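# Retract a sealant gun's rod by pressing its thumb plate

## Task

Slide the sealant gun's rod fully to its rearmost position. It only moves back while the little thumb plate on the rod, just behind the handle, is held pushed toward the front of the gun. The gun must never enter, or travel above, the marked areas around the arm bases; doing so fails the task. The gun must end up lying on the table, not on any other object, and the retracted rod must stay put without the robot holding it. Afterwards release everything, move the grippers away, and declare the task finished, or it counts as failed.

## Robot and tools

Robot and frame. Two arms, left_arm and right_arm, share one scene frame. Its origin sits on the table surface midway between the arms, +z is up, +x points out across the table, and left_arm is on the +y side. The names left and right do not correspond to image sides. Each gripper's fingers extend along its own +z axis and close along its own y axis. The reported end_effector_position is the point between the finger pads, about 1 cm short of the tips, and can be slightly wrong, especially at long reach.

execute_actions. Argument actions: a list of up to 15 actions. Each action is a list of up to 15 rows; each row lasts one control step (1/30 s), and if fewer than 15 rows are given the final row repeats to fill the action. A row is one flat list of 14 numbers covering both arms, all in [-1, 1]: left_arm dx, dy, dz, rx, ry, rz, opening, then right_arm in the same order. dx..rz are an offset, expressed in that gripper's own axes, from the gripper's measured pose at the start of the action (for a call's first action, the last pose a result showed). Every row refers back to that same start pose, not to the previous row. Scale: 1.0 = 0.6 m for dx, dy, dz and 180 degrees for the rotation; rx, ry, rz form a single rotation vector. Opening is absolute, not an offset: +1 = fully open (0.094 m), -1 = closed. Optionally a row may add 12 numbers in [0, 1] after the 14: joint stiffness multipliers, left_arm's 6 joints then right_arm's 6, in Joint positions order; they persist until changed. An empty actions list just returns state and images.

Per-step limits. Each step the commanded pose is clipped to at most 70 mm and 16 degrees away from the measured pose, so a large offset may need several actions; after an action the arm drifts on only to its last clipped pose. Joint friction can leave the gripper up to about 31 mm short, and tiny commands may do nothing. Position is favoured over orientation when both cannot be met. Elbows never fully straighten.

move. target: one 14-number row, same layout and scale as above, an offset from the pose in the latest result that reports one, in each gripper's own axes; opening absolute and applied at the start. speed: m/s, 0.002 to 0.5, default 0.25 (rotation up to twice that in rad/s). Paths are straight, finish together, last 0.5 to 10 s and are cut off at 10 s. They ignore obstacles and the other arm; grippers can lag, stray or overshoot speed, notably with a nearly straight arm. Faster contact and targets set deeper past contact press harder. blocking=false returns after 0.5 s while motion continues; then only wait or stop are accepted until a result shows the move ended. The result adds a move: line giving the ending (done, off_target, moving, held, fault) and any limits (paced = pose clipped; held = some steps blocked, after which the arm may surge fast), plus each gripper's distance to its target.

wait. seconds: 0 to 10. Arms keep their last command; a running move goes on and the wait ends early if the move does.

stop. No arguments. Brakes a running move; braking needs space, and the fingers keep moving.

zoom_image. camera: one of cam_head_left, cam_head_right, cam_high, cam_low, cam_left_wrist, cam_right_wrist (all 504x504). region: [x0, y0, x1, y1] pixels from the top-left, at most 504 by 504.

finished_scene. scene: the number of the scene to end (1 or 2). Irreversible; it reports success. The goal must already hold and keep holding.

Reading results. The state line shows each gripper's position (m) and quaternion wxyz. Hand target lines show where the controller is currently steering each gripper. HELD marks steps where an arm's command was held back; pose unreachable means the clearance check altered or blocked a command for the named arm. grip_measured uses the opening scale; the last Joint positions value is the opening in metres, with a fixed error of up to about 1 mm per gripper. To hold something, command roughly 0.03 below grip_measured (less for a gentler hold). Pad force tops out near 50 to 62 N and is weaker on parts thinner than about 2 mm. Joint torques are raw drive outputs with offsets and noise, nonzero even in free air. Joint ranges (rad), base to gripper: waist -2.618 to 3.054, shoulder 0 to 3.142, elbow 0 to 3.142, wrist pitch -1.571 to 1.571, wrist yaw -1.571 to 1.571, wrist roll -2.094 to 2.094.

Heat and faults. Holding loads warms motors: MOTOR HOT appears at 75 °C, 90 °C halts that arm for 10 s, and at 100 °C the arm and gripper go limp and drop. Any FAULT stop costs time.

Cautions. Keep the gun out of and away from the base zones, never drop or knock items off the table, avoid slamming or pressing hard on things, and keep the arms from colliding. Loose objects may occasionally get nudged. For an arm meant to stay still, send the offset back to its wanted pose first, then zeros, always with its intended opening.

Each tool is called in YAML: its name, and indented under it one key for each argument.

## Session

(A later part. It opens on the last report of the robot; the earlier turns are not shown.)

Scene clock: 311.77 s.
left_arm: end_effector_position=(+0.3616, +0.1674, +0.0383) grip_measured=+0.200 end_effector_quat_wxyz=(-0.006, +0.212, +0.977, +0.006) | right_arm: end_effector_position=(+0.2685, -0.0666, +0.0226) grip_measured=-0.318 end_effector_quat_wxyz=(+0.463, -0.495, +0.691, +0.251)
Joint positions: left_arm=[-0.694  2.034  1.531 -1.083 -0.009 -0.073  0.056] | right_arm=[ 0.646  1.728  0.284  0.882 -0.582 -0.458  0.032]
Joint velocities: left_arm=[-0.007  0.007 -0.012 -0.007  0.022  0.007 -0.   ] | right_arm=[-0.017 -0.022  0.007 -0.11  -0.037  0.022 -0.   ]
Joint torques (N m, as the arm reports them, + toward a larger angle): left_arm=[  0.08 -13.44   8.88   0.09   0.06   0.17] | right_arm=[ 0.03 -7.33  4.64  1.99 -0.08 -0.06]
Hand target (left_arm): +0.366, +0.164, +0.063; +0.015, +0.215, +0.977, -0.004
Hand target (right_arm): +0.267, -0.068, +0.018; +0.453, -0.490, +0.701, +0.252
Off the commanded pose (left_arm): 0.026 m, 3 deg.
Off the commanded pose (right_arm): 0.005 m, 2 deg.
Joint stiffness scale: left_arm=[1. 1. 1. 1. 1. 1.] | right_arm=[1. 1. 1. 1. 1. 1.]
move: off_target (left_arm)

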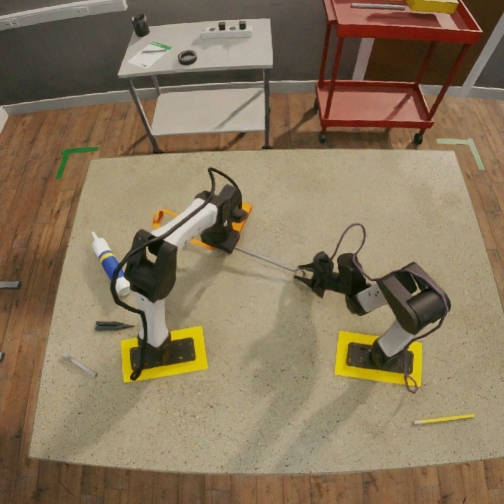

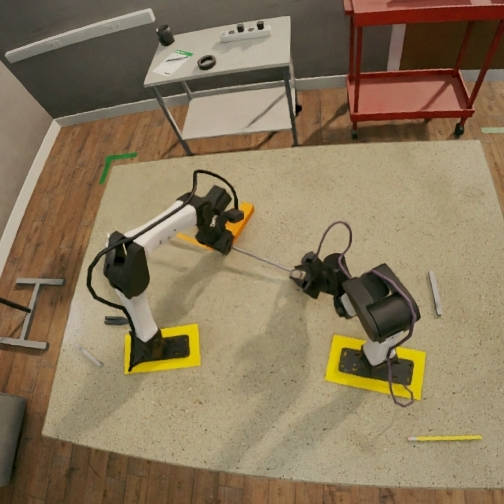

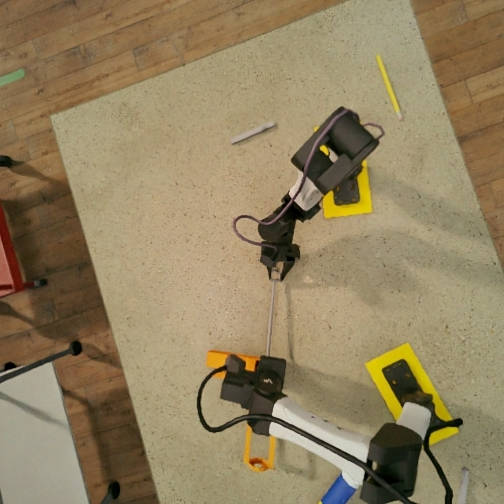

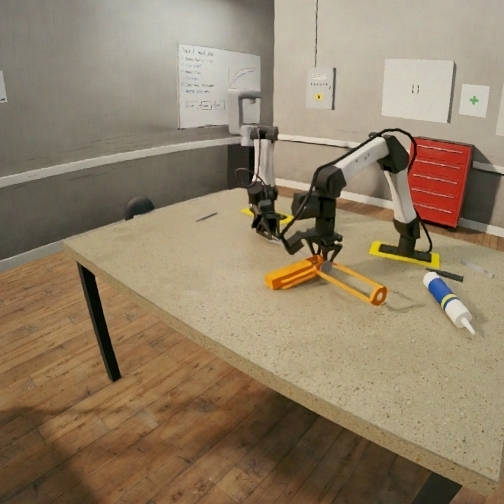

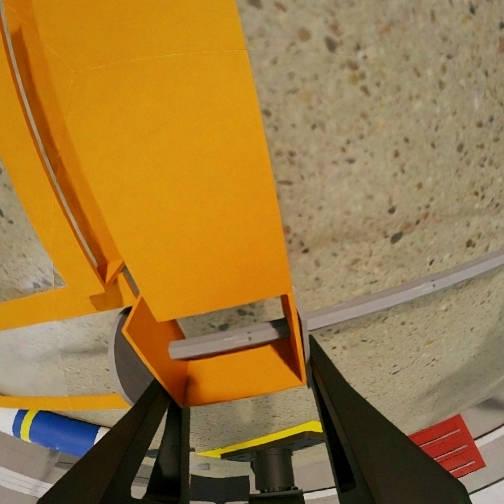

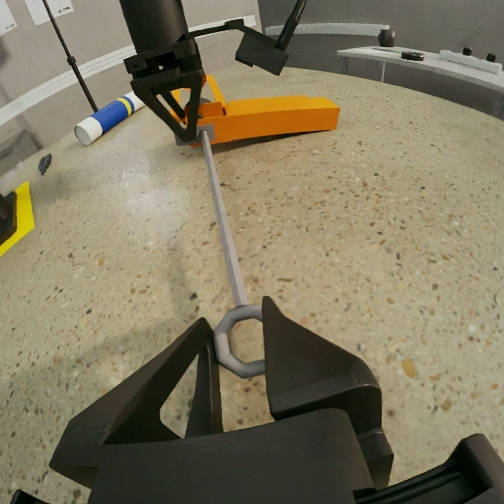

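move:
  target: [-0.008, 0, 0.047, 0, 0, 0, 0.2, 0, 0, 0, 0, 0, 0, 0.0]
  speed: 0.05

move:
  target: [0, -0.014, 0, 0, 0, 0, 0.5, 0, 0, 0, 0, 0, 0, 0.0]
  speed: 0.03

Scene clock: 318.63 s.
left_arm: end_effector_position=(+0.3590, +0.1690, +0.0188) grip_measured=+0.200 end_effector_quat_wxyz=(-0.020, +0.212, +0.977, +0.011) | right_arm: end_effector_position=(+0.2684, -0.0666, +0.0226) grip_measured=-0.002 end_effector_quat_wxyz=(+0.463, -0.495, +0.691, +0.251)
Joint positions: left_arm=[-0.694  2.071  1.505 -1.049 -0.01  -0.074  0.056] | right_arm=[ 0.646  1.728  0.284  0.882 -0.583 -0.458  0.047]
Joint velocities: left_arm=[-0.012  0.007 -0.007 -0.037 -0.051  0.081 -0.   ] | right_arm=[ 0.002  0.022  0.007 -0.037 -0.007  0.007 -0.   ]
Joint torques (N m, as the arm reports them, + toward a larger angle): left_arm=[ 0.03 -9.26  4.6   0.8  -0.02  0.14] | right_arm=[ 0.01 -7.34  4.68  2.2  -0.12 -0.16]
Hand target (left_arm): +0.365, +0.166, +0.010; -0.007, +0.212, +0.977, +0.006
Hand target (right_arm): +0.268, -0.067, +0.023; +0.463, -0.495, +0.691, +0.251
Off the commanded pose (left_arm): 0.011 m, 2 deg.
Off the commanded pose (right_arm): 0.000 m, 0 deg.
Joint stiffness scale: left_arm=[1. 1. 1. 1. 1. 1.] | right_arm=[1. 1. 1. 1. 1. 1.]
move: off_target (left_arm)

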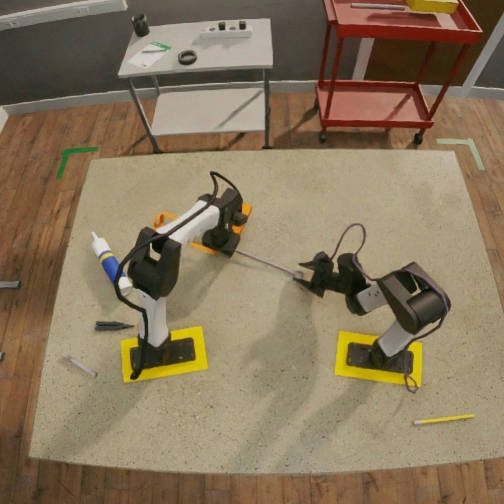

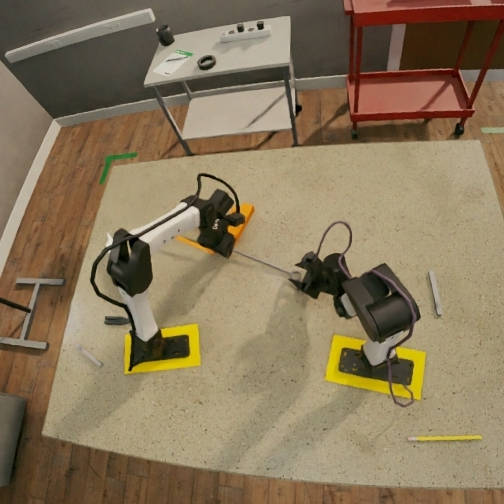

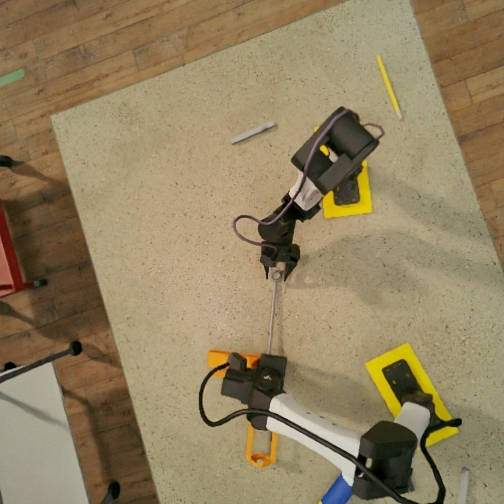

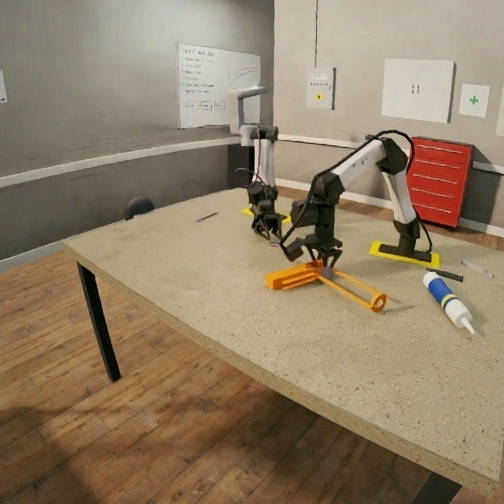

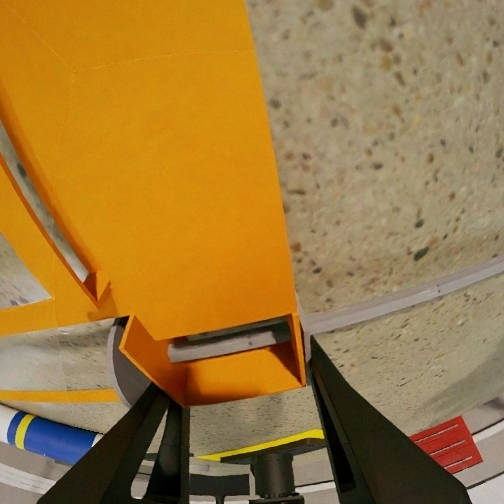

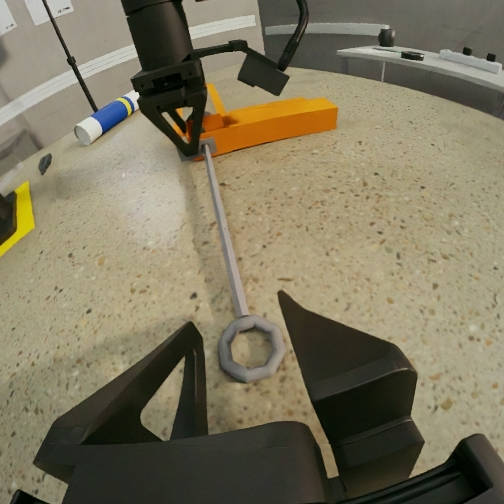

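Scene clock: 319.33 s.
left_arm: end_effector_position=(+0.3581, +0.1669, +0.0188) grip_measured=+0.498 end_effector_quat_wxyz=(-0.019, +0.211, +0.977, +0.014) | right_arm: end_effector_position=(+0.2684, -0.0666, +0.0226) grip_measured=-0.002 end_effector_quat_wxyz=(+0.463, -0.495, +0.691, +0.251)
Joint positions: left_arm=[-0.703  2.071  1.505 -1.048 -0.015 -0.084  0.07 ] | right_arm=[ 0.646  1.728  0.284  0.882 -0.583 -0.458  0.047]
Joint velocities: left_arm=[-0.007  0.012 -0.002 -0.037 -0.066  0.066  0.001] | right_arm=[-0.017 -0.002 -0.007 -0.007  0.037 -0.037 -0.   ]
Joint torques (N m, as the arm reports them, + toward a larger angle): left_arm=[-0.79 -9.92  6.27  0.28  0.05  0.05] | right_arm=[ 0.   -7.32  4.7   2.2  -0.12 -0.16]
Hand target (left_arm): +0.356, +0.162, +0.019; -0.020, +0.212, +0.977, +0.011
Hand target (right_arm): +0.268, -0.067, +0.023; +0.463, -0.495, +0.691, +0.251
Off the commanded pose (left_arm): 0.006 m, 0 deg.
Off the commanded pose (right_arm): 0.000 m, 0 deg.
Joint stiffness scale: left_arm=[1. 1. 1. 1. 1. 1.] | right_arm=[1. 1. 1. 1. 1. 1.]
move: done

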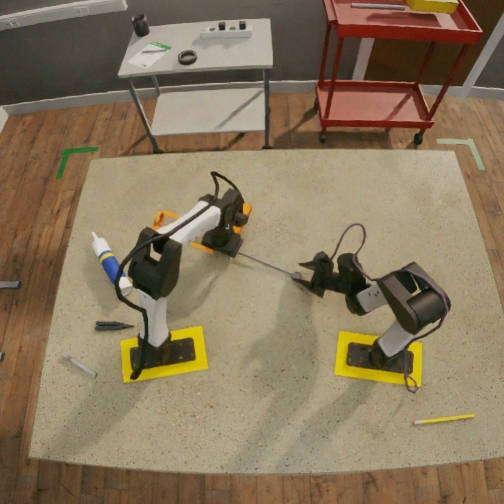

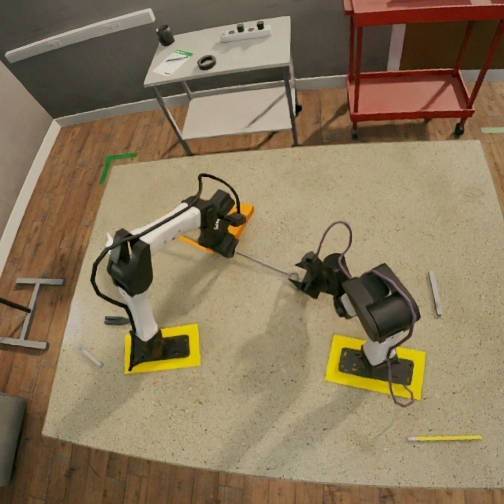

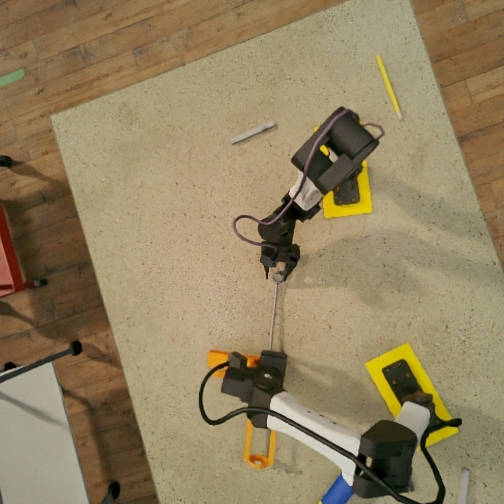

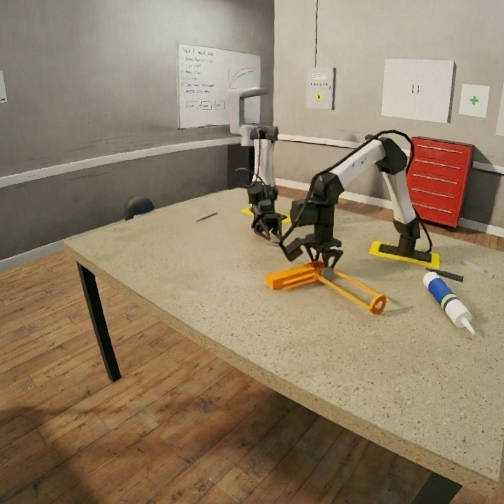

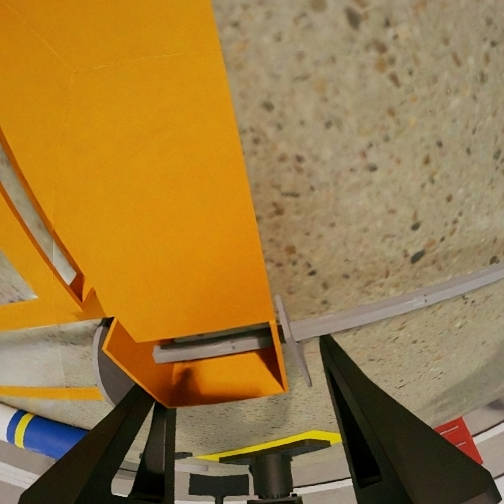

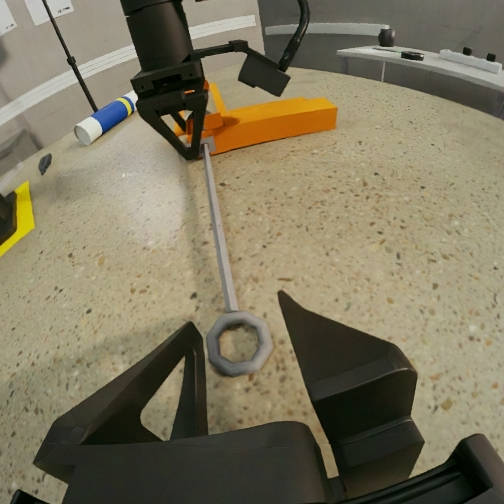

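move:
  target: [0, 0, -0.07, 0, 0, 0, 0.5, 0, 0, 0, 0, 0, 0, 0.0]
  speed: 0.04

Scene clock: 324.37 s.
left_arm: end_effector_position=(+0.3561, +0.1681, +0.0487) grip_measured=+0.498 end_effector_quat_wxyz=(-0.031, +0.212, +0.977, +0.018) | right_arm: end_effector_position=(+0.2684, -0.0666, +0.0226) grip_measured=-0.002 end_effector_quat_wxyz=(+0.463, -0.495, +0.691, +0.251)
Joint positions: left_arm=[-0.703  2.056  1.604 -1.189 -0.016 -0.083  0.07 ] | right_arm=[ 0.646  1.728  0.284  0.882 -0.583 -0.458  0.047]
Joint velocities: left_arm=[ 0.002  0.012  0.002 -0.007  0.037 -0.051  0.001] | right_arm=[ 0.017 -0.012  0.002  0.022 -0.007  0.022 -0.001]
Joint torques (N m, as the arm reports them, + toward a larger angle): left_arm=[ -0.01 -11.45   7.89   0.18  -0.01   0.1 ] | right_arm=[ 0.01 -7.35  4.67  2.2  -0.11 -0.16]
Hand target (left_arm): +0.360, +0.166, +0.061; -0.018, +0.211, +0.977, +0.014
Hand target (right_arm): +0.268, -0.067, +0.023; +0.463, -0.495, +0.691, +0.251
Off the commanded pose (left_arm): 0.013 m, 2 deg.
Off the commanded pose (right_arm): 0.000 m, 0 deg.
Joint stiffness scale: left_arm=[1. 1. 1. 1. 1. 1.] | right_arm=[1. 1. 1. 1. 1. 1.]
move: off_target (left_arm)

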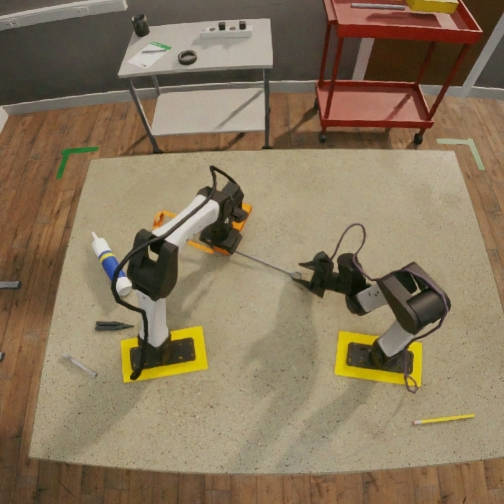

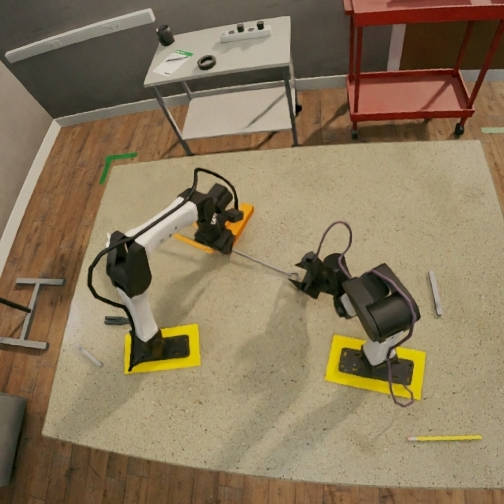

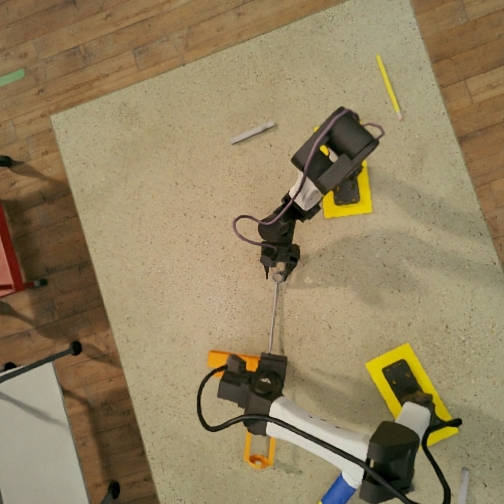

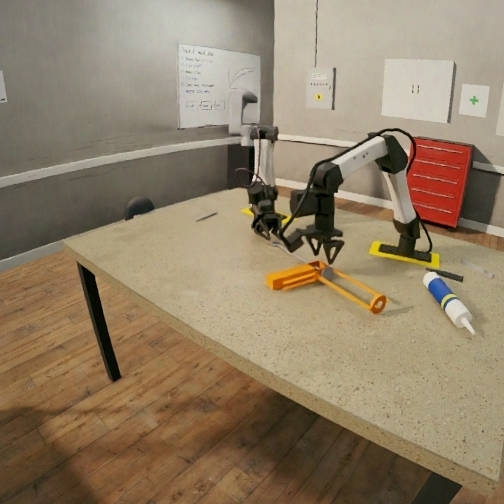

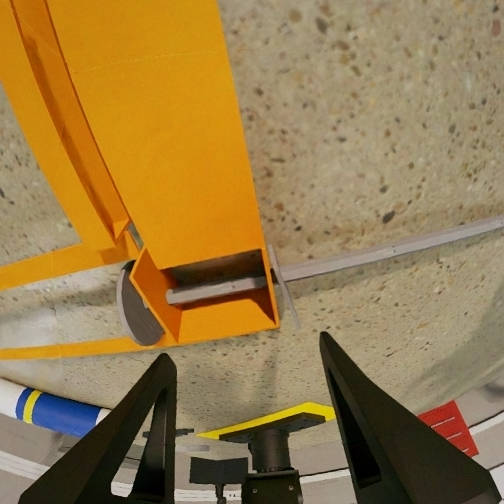

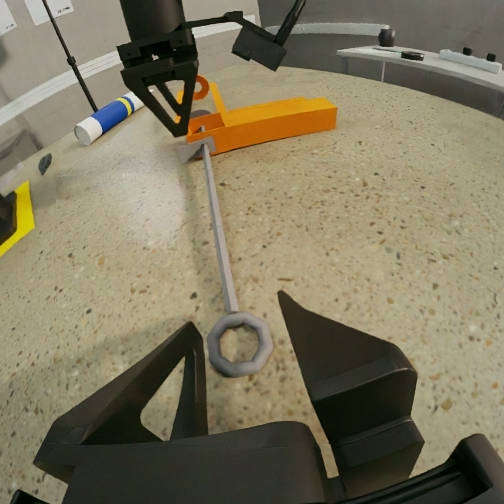

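move:
  target: [-0.008, 0.03, 0, 0, -0.02, 0, 1, 0, 0, 0, 0, 0, 0, 0.0]
  speed: 0.05

Scene clock: 334.37 s.
left_arm: end_effector_position=(+0.3661, +0.1779, +0.0462) grip_measured=+0.999 end_effector_quat_wxyz=(-0.010, +0.214, +0.977, +0.011) | right_arm: end_effector_position=(+0.2684, -0.0666, +0.0226) grip_measured=-0.002 end_effector_quat_wxyz=(+0.463, -0.495, +0.691, +0.251)
Joint positions: left_arm=[-0.667  2.032  1.56  -1.123 -0.016 -0.043  0.094] | right_arm=[ 0.646  1.728  0.284  0.882 -0.583 -0.458  0.047]
Joint velocities: left_arm=[ 0.002 -0.012 -0.007  0.007 -0.037  0.037 -0.   ] | right_arm=[-0.022 -0.012  0.012 -0.037 -0.007 -0.007 -0.001]
Joint torques (N m, as the arm reports them, + toward a larger angle): left_arm=[  0.67 -11.52   4.94   0.49  -0.05   0.17] | right_arm=[ 0.01 -7.33  4.67  2.2  -0.12 -0.16]
Hand target (left_arm): +0.368, +0.182, +0.049; -0.001, +0.212, +0.977, +0.011
Hand target (right_arm): +0.268, -0.067, +0.023; +0.463, -0.495, +0.691, +0.251
Off the commanded pose (left_arm): 0.006 m, 1 deg.
Off the commanded pose (right_arm): 0.000 m, 0 deg.
Joint stiffness scale: left_arm=[1. 1. 1. 1. 1. 1.] | right_arm=[1. 1. 1. 1. 1. 1.]
move: done

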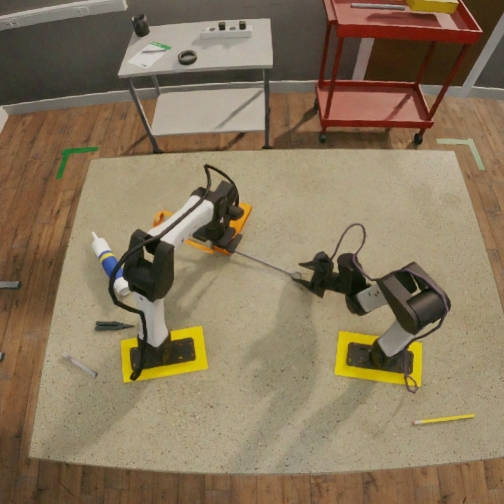

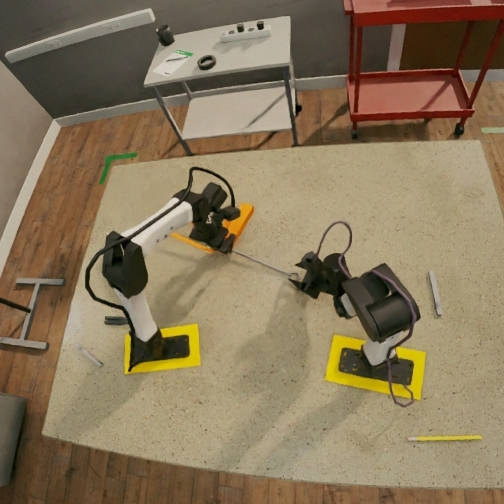

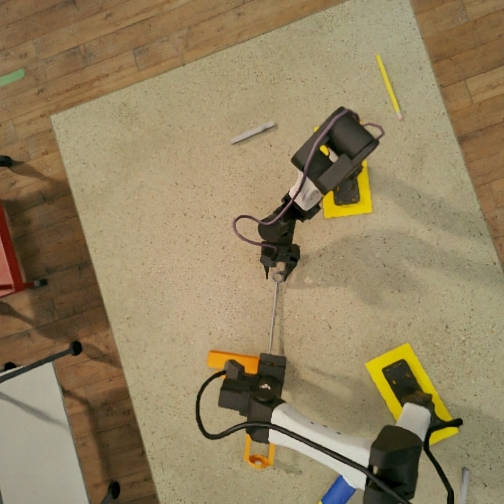

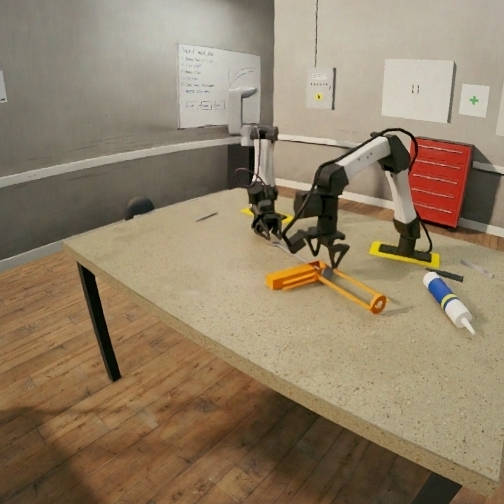

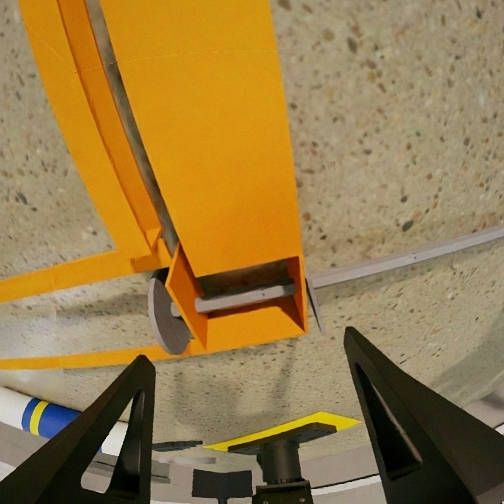

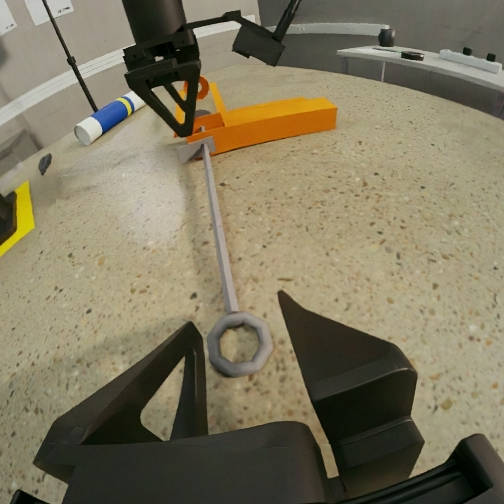

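move:
  target: [0, 0, 0.063, 0, 0, 0, 1, -0.12, 0, -0.06, 0, 0, 0, 0.3]
  speed: 0.06

zoom_image:
  camera: "cam_low"
  region: [260, 220, 370, 305]

Scene clock: 340.93 s.
left_arm: end_effector_position=(+0.3661, +0.1780, +0.0154) grip_measured=+0.999 end_effector_quat_wxyz=(-0.008, +0.214, +0.977, +0.010) | right_arm: end_effector_position=(+0.2573, -0.0653, +0.0937) grip_measured=+0.298 end_effector_quat_wxyz=(+0.462, -0.496, +0.690, +0.252)
Joint positions: left_arm=[-0.667  2.062  1.477 -1.007 -0.016 -0.042  0.094] | right_arm=[ 0.674  1.284  0.37   0.359 -0.562 -0.444  0.061]
Joint velocities: left_arm=[-0.027  0.012  0.002 -0.007  0.007 -0.022 -0.001] | right_arm=[-0.007  0.007 -0.007 -0.037 -0.051 -0.007  0.001]
Joint torques (N m, as the arm reports them, + toward a larger angle): left_arm=[ 0.07 -9.43  4.69  0.54 -0.01  0.11] | right_arm=[ 0.79 -6.66  9.32  1.91 -0.02 -0.09]
Hand target (left_arm): +0.365, +0.179, +0.009; -0.010, +0.214, +0.977, +0.011
Hand target (right_arm): +0.259, -0.063, +0.100; +0.463, -0.495, +0.691, +0.251
Off the commanded pose (left_arm): 0.007 m, 0 deg.
Off the commanded pose (right_arm): 0.010 m, 0 deg.
Joint stiffness scale: left_arm=[1. 1. 1. 1. 1. 1.] | right_arm=[1. 1. 1. 1. 1. 1.]
move: done

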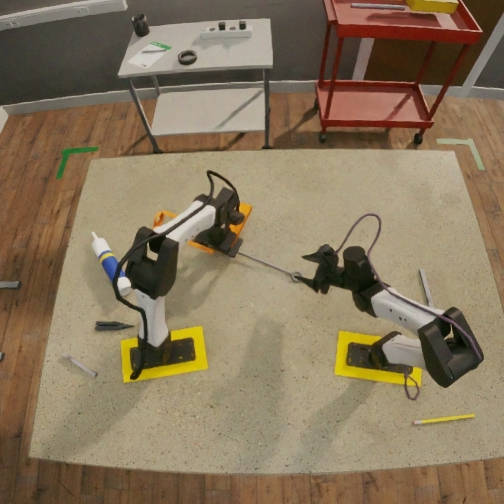

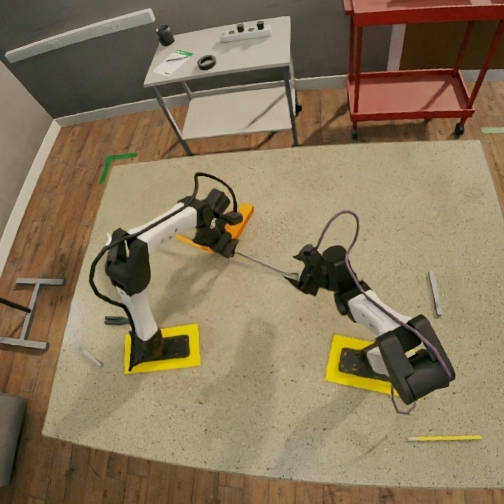

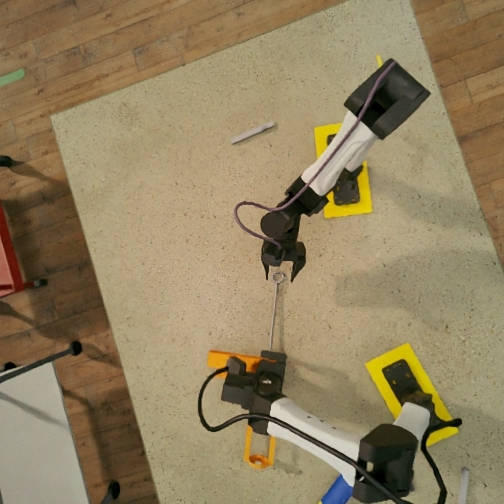

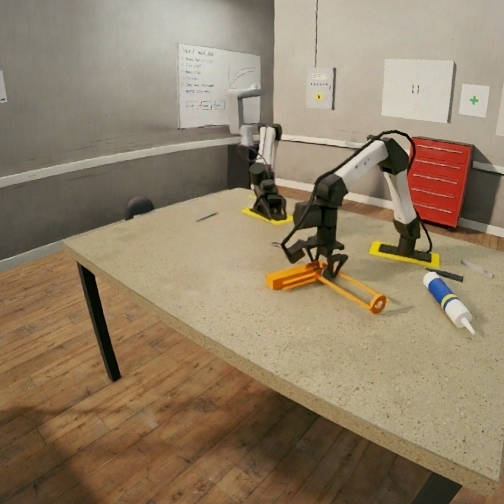

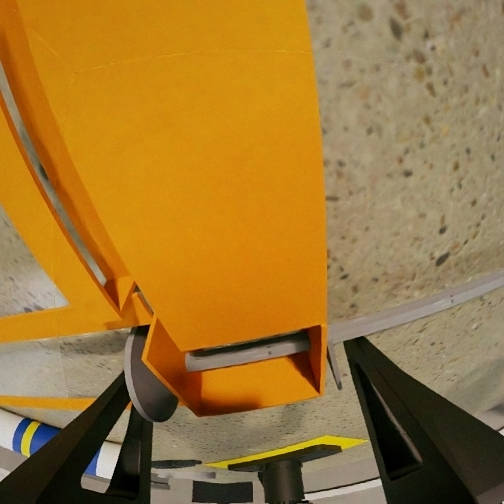

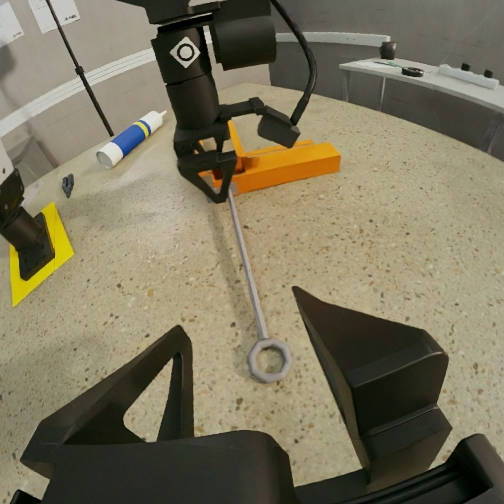

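Region (260, 220, 370, 305) of cam_low's 504x504 image, scaled by 4.582, with more detail than that image has; it fills the top 389 rows of this view, and the rest is white.

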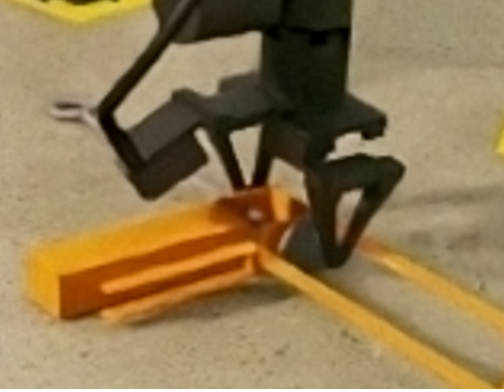

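move:
  target: [0, 0, 0, 0, 0, 0, 0.18, 0, 0, 0, 0, 0, 0, 0.3]
  speed: 0.05

zoom_image:
  camera: "cam_low"
  region: [260, 220, 370, 305]

Scene clock: 345.80 s.
left_arm: end_effector_position=(+0.3661, +0.1788, +0.0154) grip_measured=+0.188 end_effector_quat_wxyz=(-0.008, +0.216, +0.976, +0.013) | right_arm: end_effector_position=(+0.2572, -0.0654, +0.0934) grip_measured=+0.298 end_effector_quat_wxyz=(+0.461, -0.496, +0.691, +0.252)
Joint positions: left_arm=[-0.667  2.062  1.477 -1.008 -0.02  -0.039  0.056] | right_arm=[ 0.674  1.284  0.37   0.357 -0.562 -0.444  0.061]
Joint velocities: left_arm=[ 0.007  0.007 -0.012 -0.007  0.066 -0.051 -0.001] | right_arm=[-0.002  0.002  0.017 -0.051 -0.022  0.007 -0.001]
Joint torques (N m, as the arm reports them, + toward a larger angle): left_arm=[  0.05 -10.04   6.02   0.36   0.03   0.1 ] | right_arm=[-0.01 -5.05  7.65  2.24 -0.12 -0.15]
Hand target (left_arm): +0.366, +0.178, +0.015; -0.008, +0.214, +0.977, +0.010
Hand target (right_arm): +0.257, -0.065, +0.094; +0.462, -0.496, +0.690, +0.252
Off the commanded pose (left_arm): 0.001 m, 0 deg.
Off the commanded pose (right_arm): 0.000 m, 0 deg.
Joint stiffness scale: left_arm=[1. 1. 1. 1. 1. 1.] | right_arm=[1. 1. 1. 1. 1. 1.]
move: done

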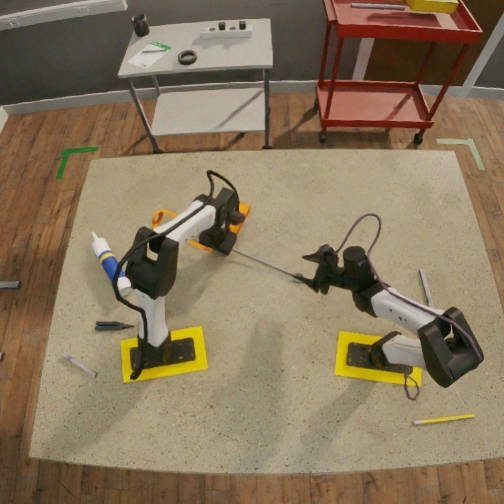

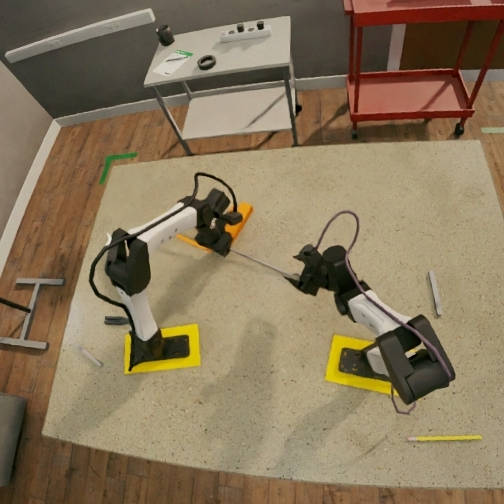

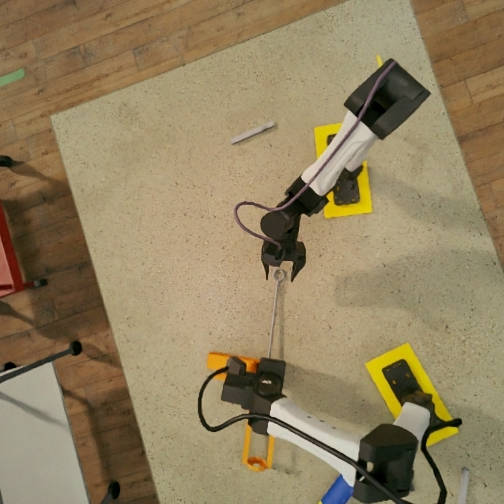

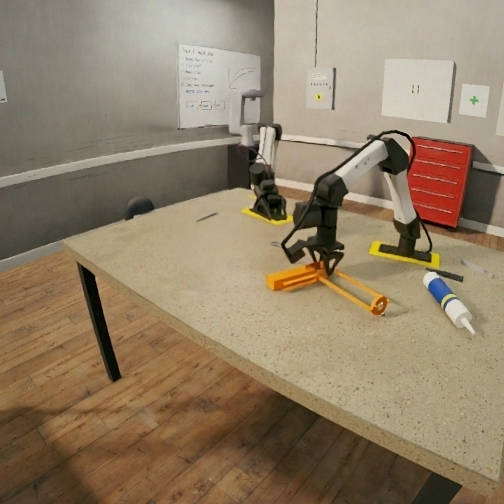

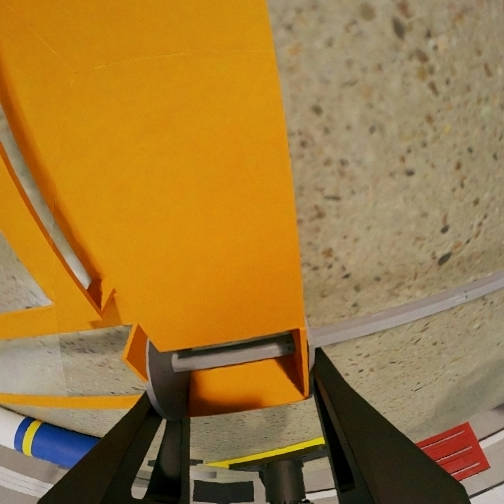

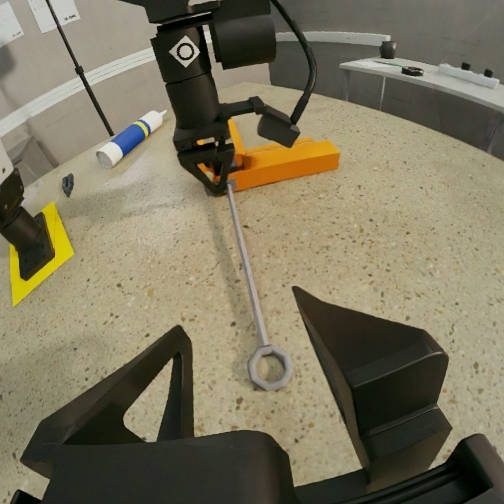

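Region (260, 220, 370, 305) of cam_low's 504x504 image, scaled by 4.582, with more detail than that image has; it fills the top 389 rows of this view, and the rest is white.

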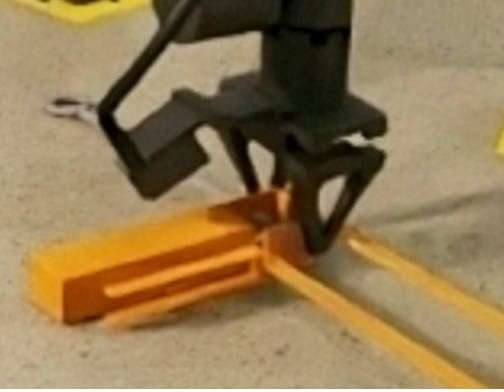

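move:
  target: [0, 0, 0, 0, 0, 0, 0.11, 0.11, 0, 0.041, 0, 0, 0, 0.4]
  speed: 0.1

Scene clock: 361.60 s.
left_arm: end_effector_position=(+0.3662, +0.1789, +0.0154) grip_measured=+0.166 end_effector_quat_wxyz=(-0.008, +0.216, +0.976, +0.013) | right_arm: end_effector_position=(+0.2717, -0.0691, +0.0407) grip_measured=+0.398 end_effector_quat_wxyz=(+0.479, -0.496, +0.680, +0.249)
Joint positions: left_arm=[-0.667  2.062  1.477 -1.008 -0.021 -0.039  0.055] | right_arm=[ 0.628  1.646  0.285  0.831 -0.601 -0.472  0.066]
Joint velocities: left_arm=[ 0.017 -0.007 -0.007  0.037  0.081 -0.007 -0.001] | right_arm=[ 0.017  0.012 -0.007  0.095  0.007 -0.007 -0.001]
Joint torques (N m, as the arm reports them, + toward a larger angle): left_arm=[  0.04 -10.03   6.01   0.35  -0.01   0.12] | right_arm=[-0.75 -4.38  2.83  2.29 -0.18 -0.21]
Hand target (left_arm): +0.366, +0.179, +0.015; -0.008, +0.216, +0.976, +0.013
Hand target (right_arm): +0.262, -0.075, +0.026; +0.462, -0.496, +0.691, +0.253
Off the commanded pose (left_arm): 0.000 m, 0 deg.
Off the commanded pose (right_arm): 0.021 m, 2 deg.
Joint stiffness scale: left_arm=[1. 1. 1. 1. 1. 1.] | right_arm=[1. 1. 1. 1. 1. 1.]
move: off_target (right_arm)

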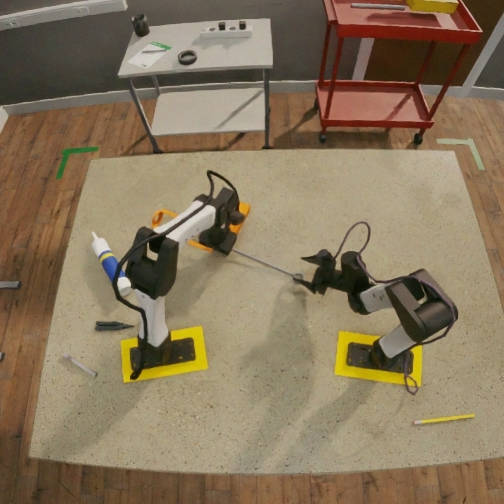

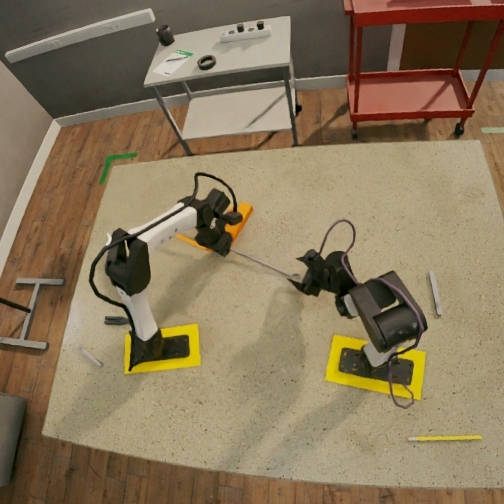

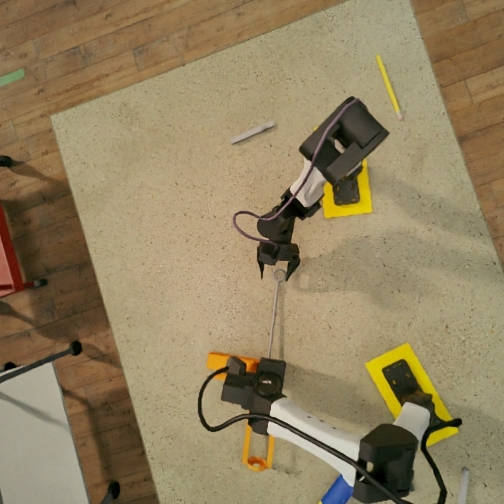

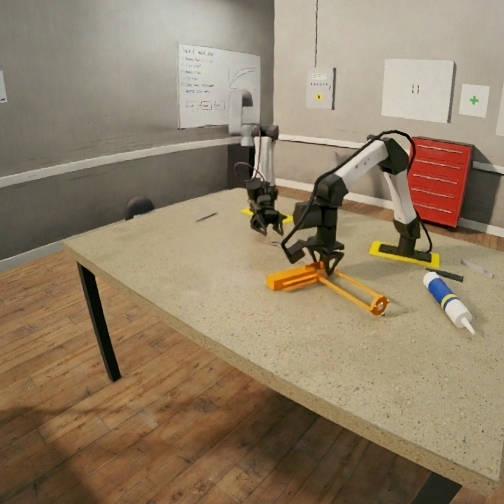

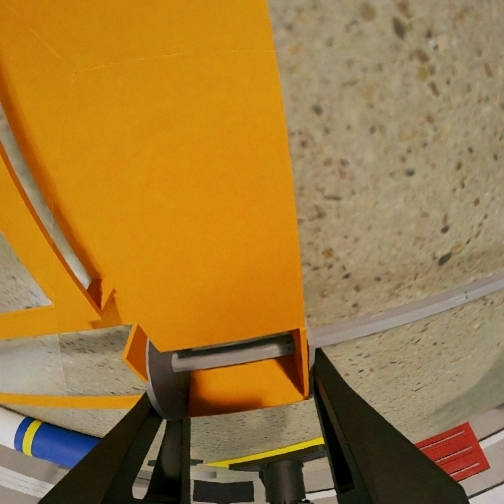

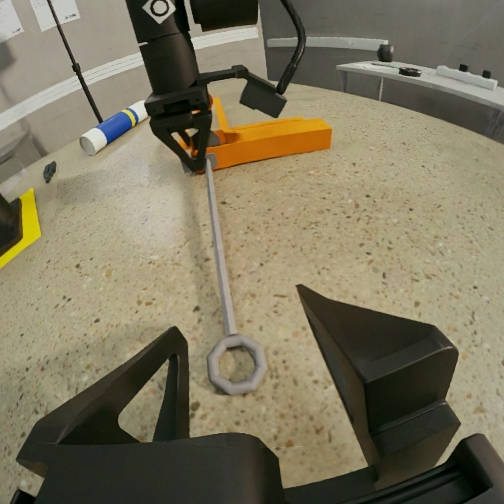

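move:
  target: [0, 0, 0, 0, 0, 0, 0.11, 0.075, 0.031, 0.007, 0, 0, 0, 0.4]
  speed: 0.08

zoom_image:
  camera: "cam_head_left"
  region: [250, 235, 350, 310]

Scene clock: 369.47 s.
left_arm: end_effector_position=(+0.3662, +0.1789, +0.0154) grip_measured=+0.166 end_effector_quat_wxyz=(-0.008, +0.216, +0.976, +0.013) | right_arm: end_effector_position=(+0.2652, -0.0690, +0.0161) grip_measured=+0.398 end_effector_quat_wxyz=(-0.505, +0.499, -0.657, -0.253)
Joint positions: left_arm=[-0.667  2.062  1.477 -1.008 -0.021 -0.039  0.055] | right_arm=[ 0.627  1.916  0.221  1.233 -0.622 -0.468  0.066]
Joint velocities: left_arm=[-0.007 -0.012  0.002 -0.022 -0.051 -0.066  0.001] | right_arm=[-0.002  0.007 -0.007  0.022  0.022  0.007 -0.   ]
Joint torques (N m, as the arm reports them, + toward a larger angle): left_arm=[  0.05 -10.05   6.01   0.35  -0.01   0.12] | right_arm=[-0.45 -4.64  0.55  2.15  0.02 -0.24]
Hand target (left_arm): +0.366, +0.179, +0.015; -0.008, +0.216, +0.976, +0.013
Hand target (right_arm): +0.255, -0.078, -0.002; +0.479, -0.497, +0.680, +0.249
Off the commanded pose (left_arm): 0.000 m, 0 deg.
Off the commanded pose (right_arm): 0.025 m, 4 deg.
Joint stiffness scale: left_arm=[1. 1. 1. 1. 1. 1.] | right_arm=[1. 1. 1. 1. 1. 1.]
move: off_target (right_arm)

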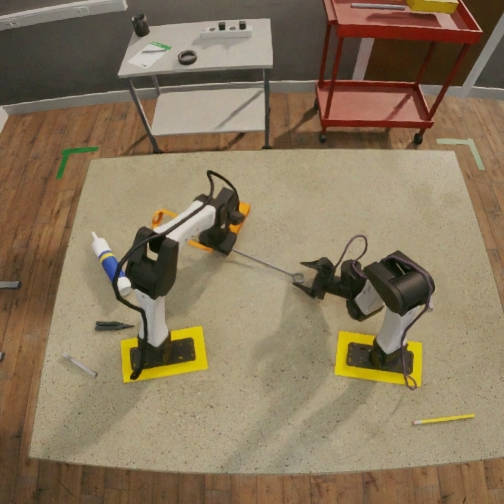

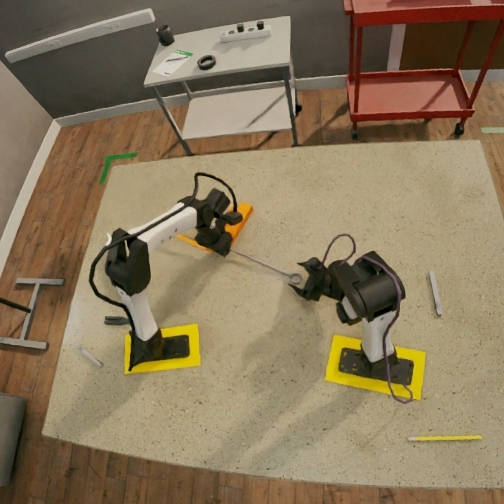

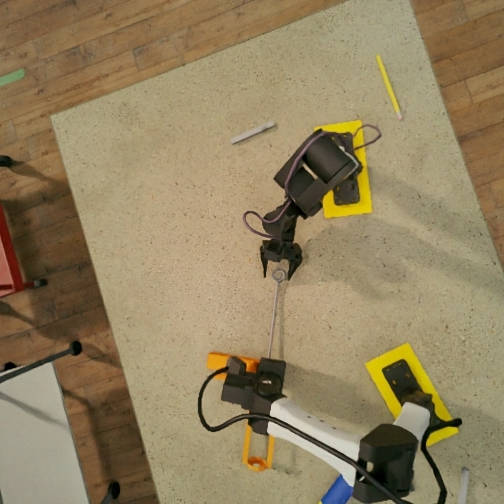

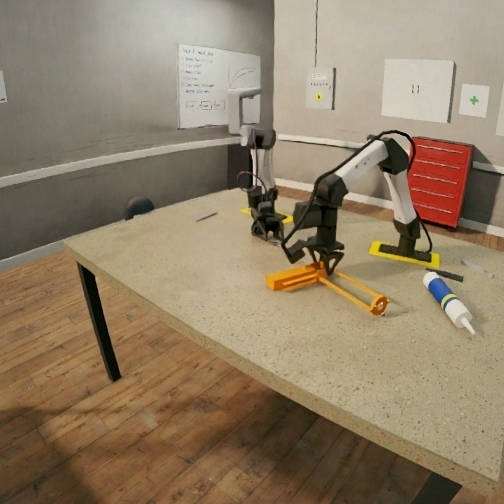

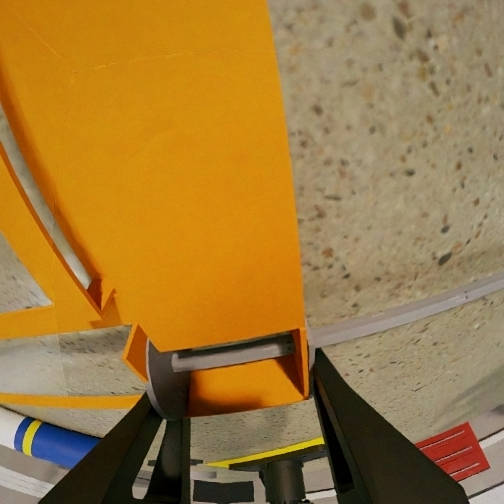

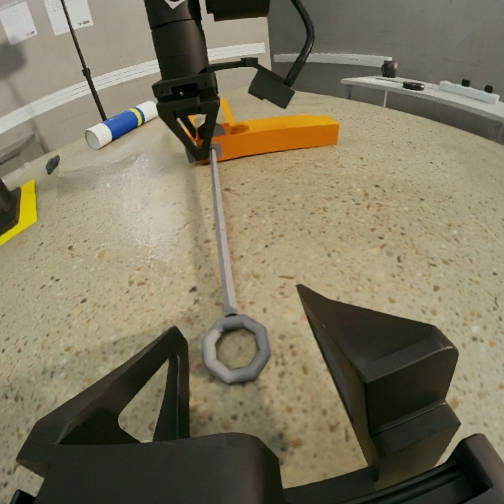

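Region (250, 235, 350, 310) of cam_head_left's 504x504 image, scaled by 5.040, with more detail than that image has; it fills the top 378 rows of this view, and the rest is white.

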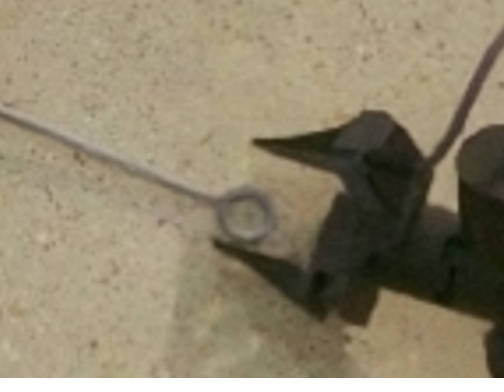

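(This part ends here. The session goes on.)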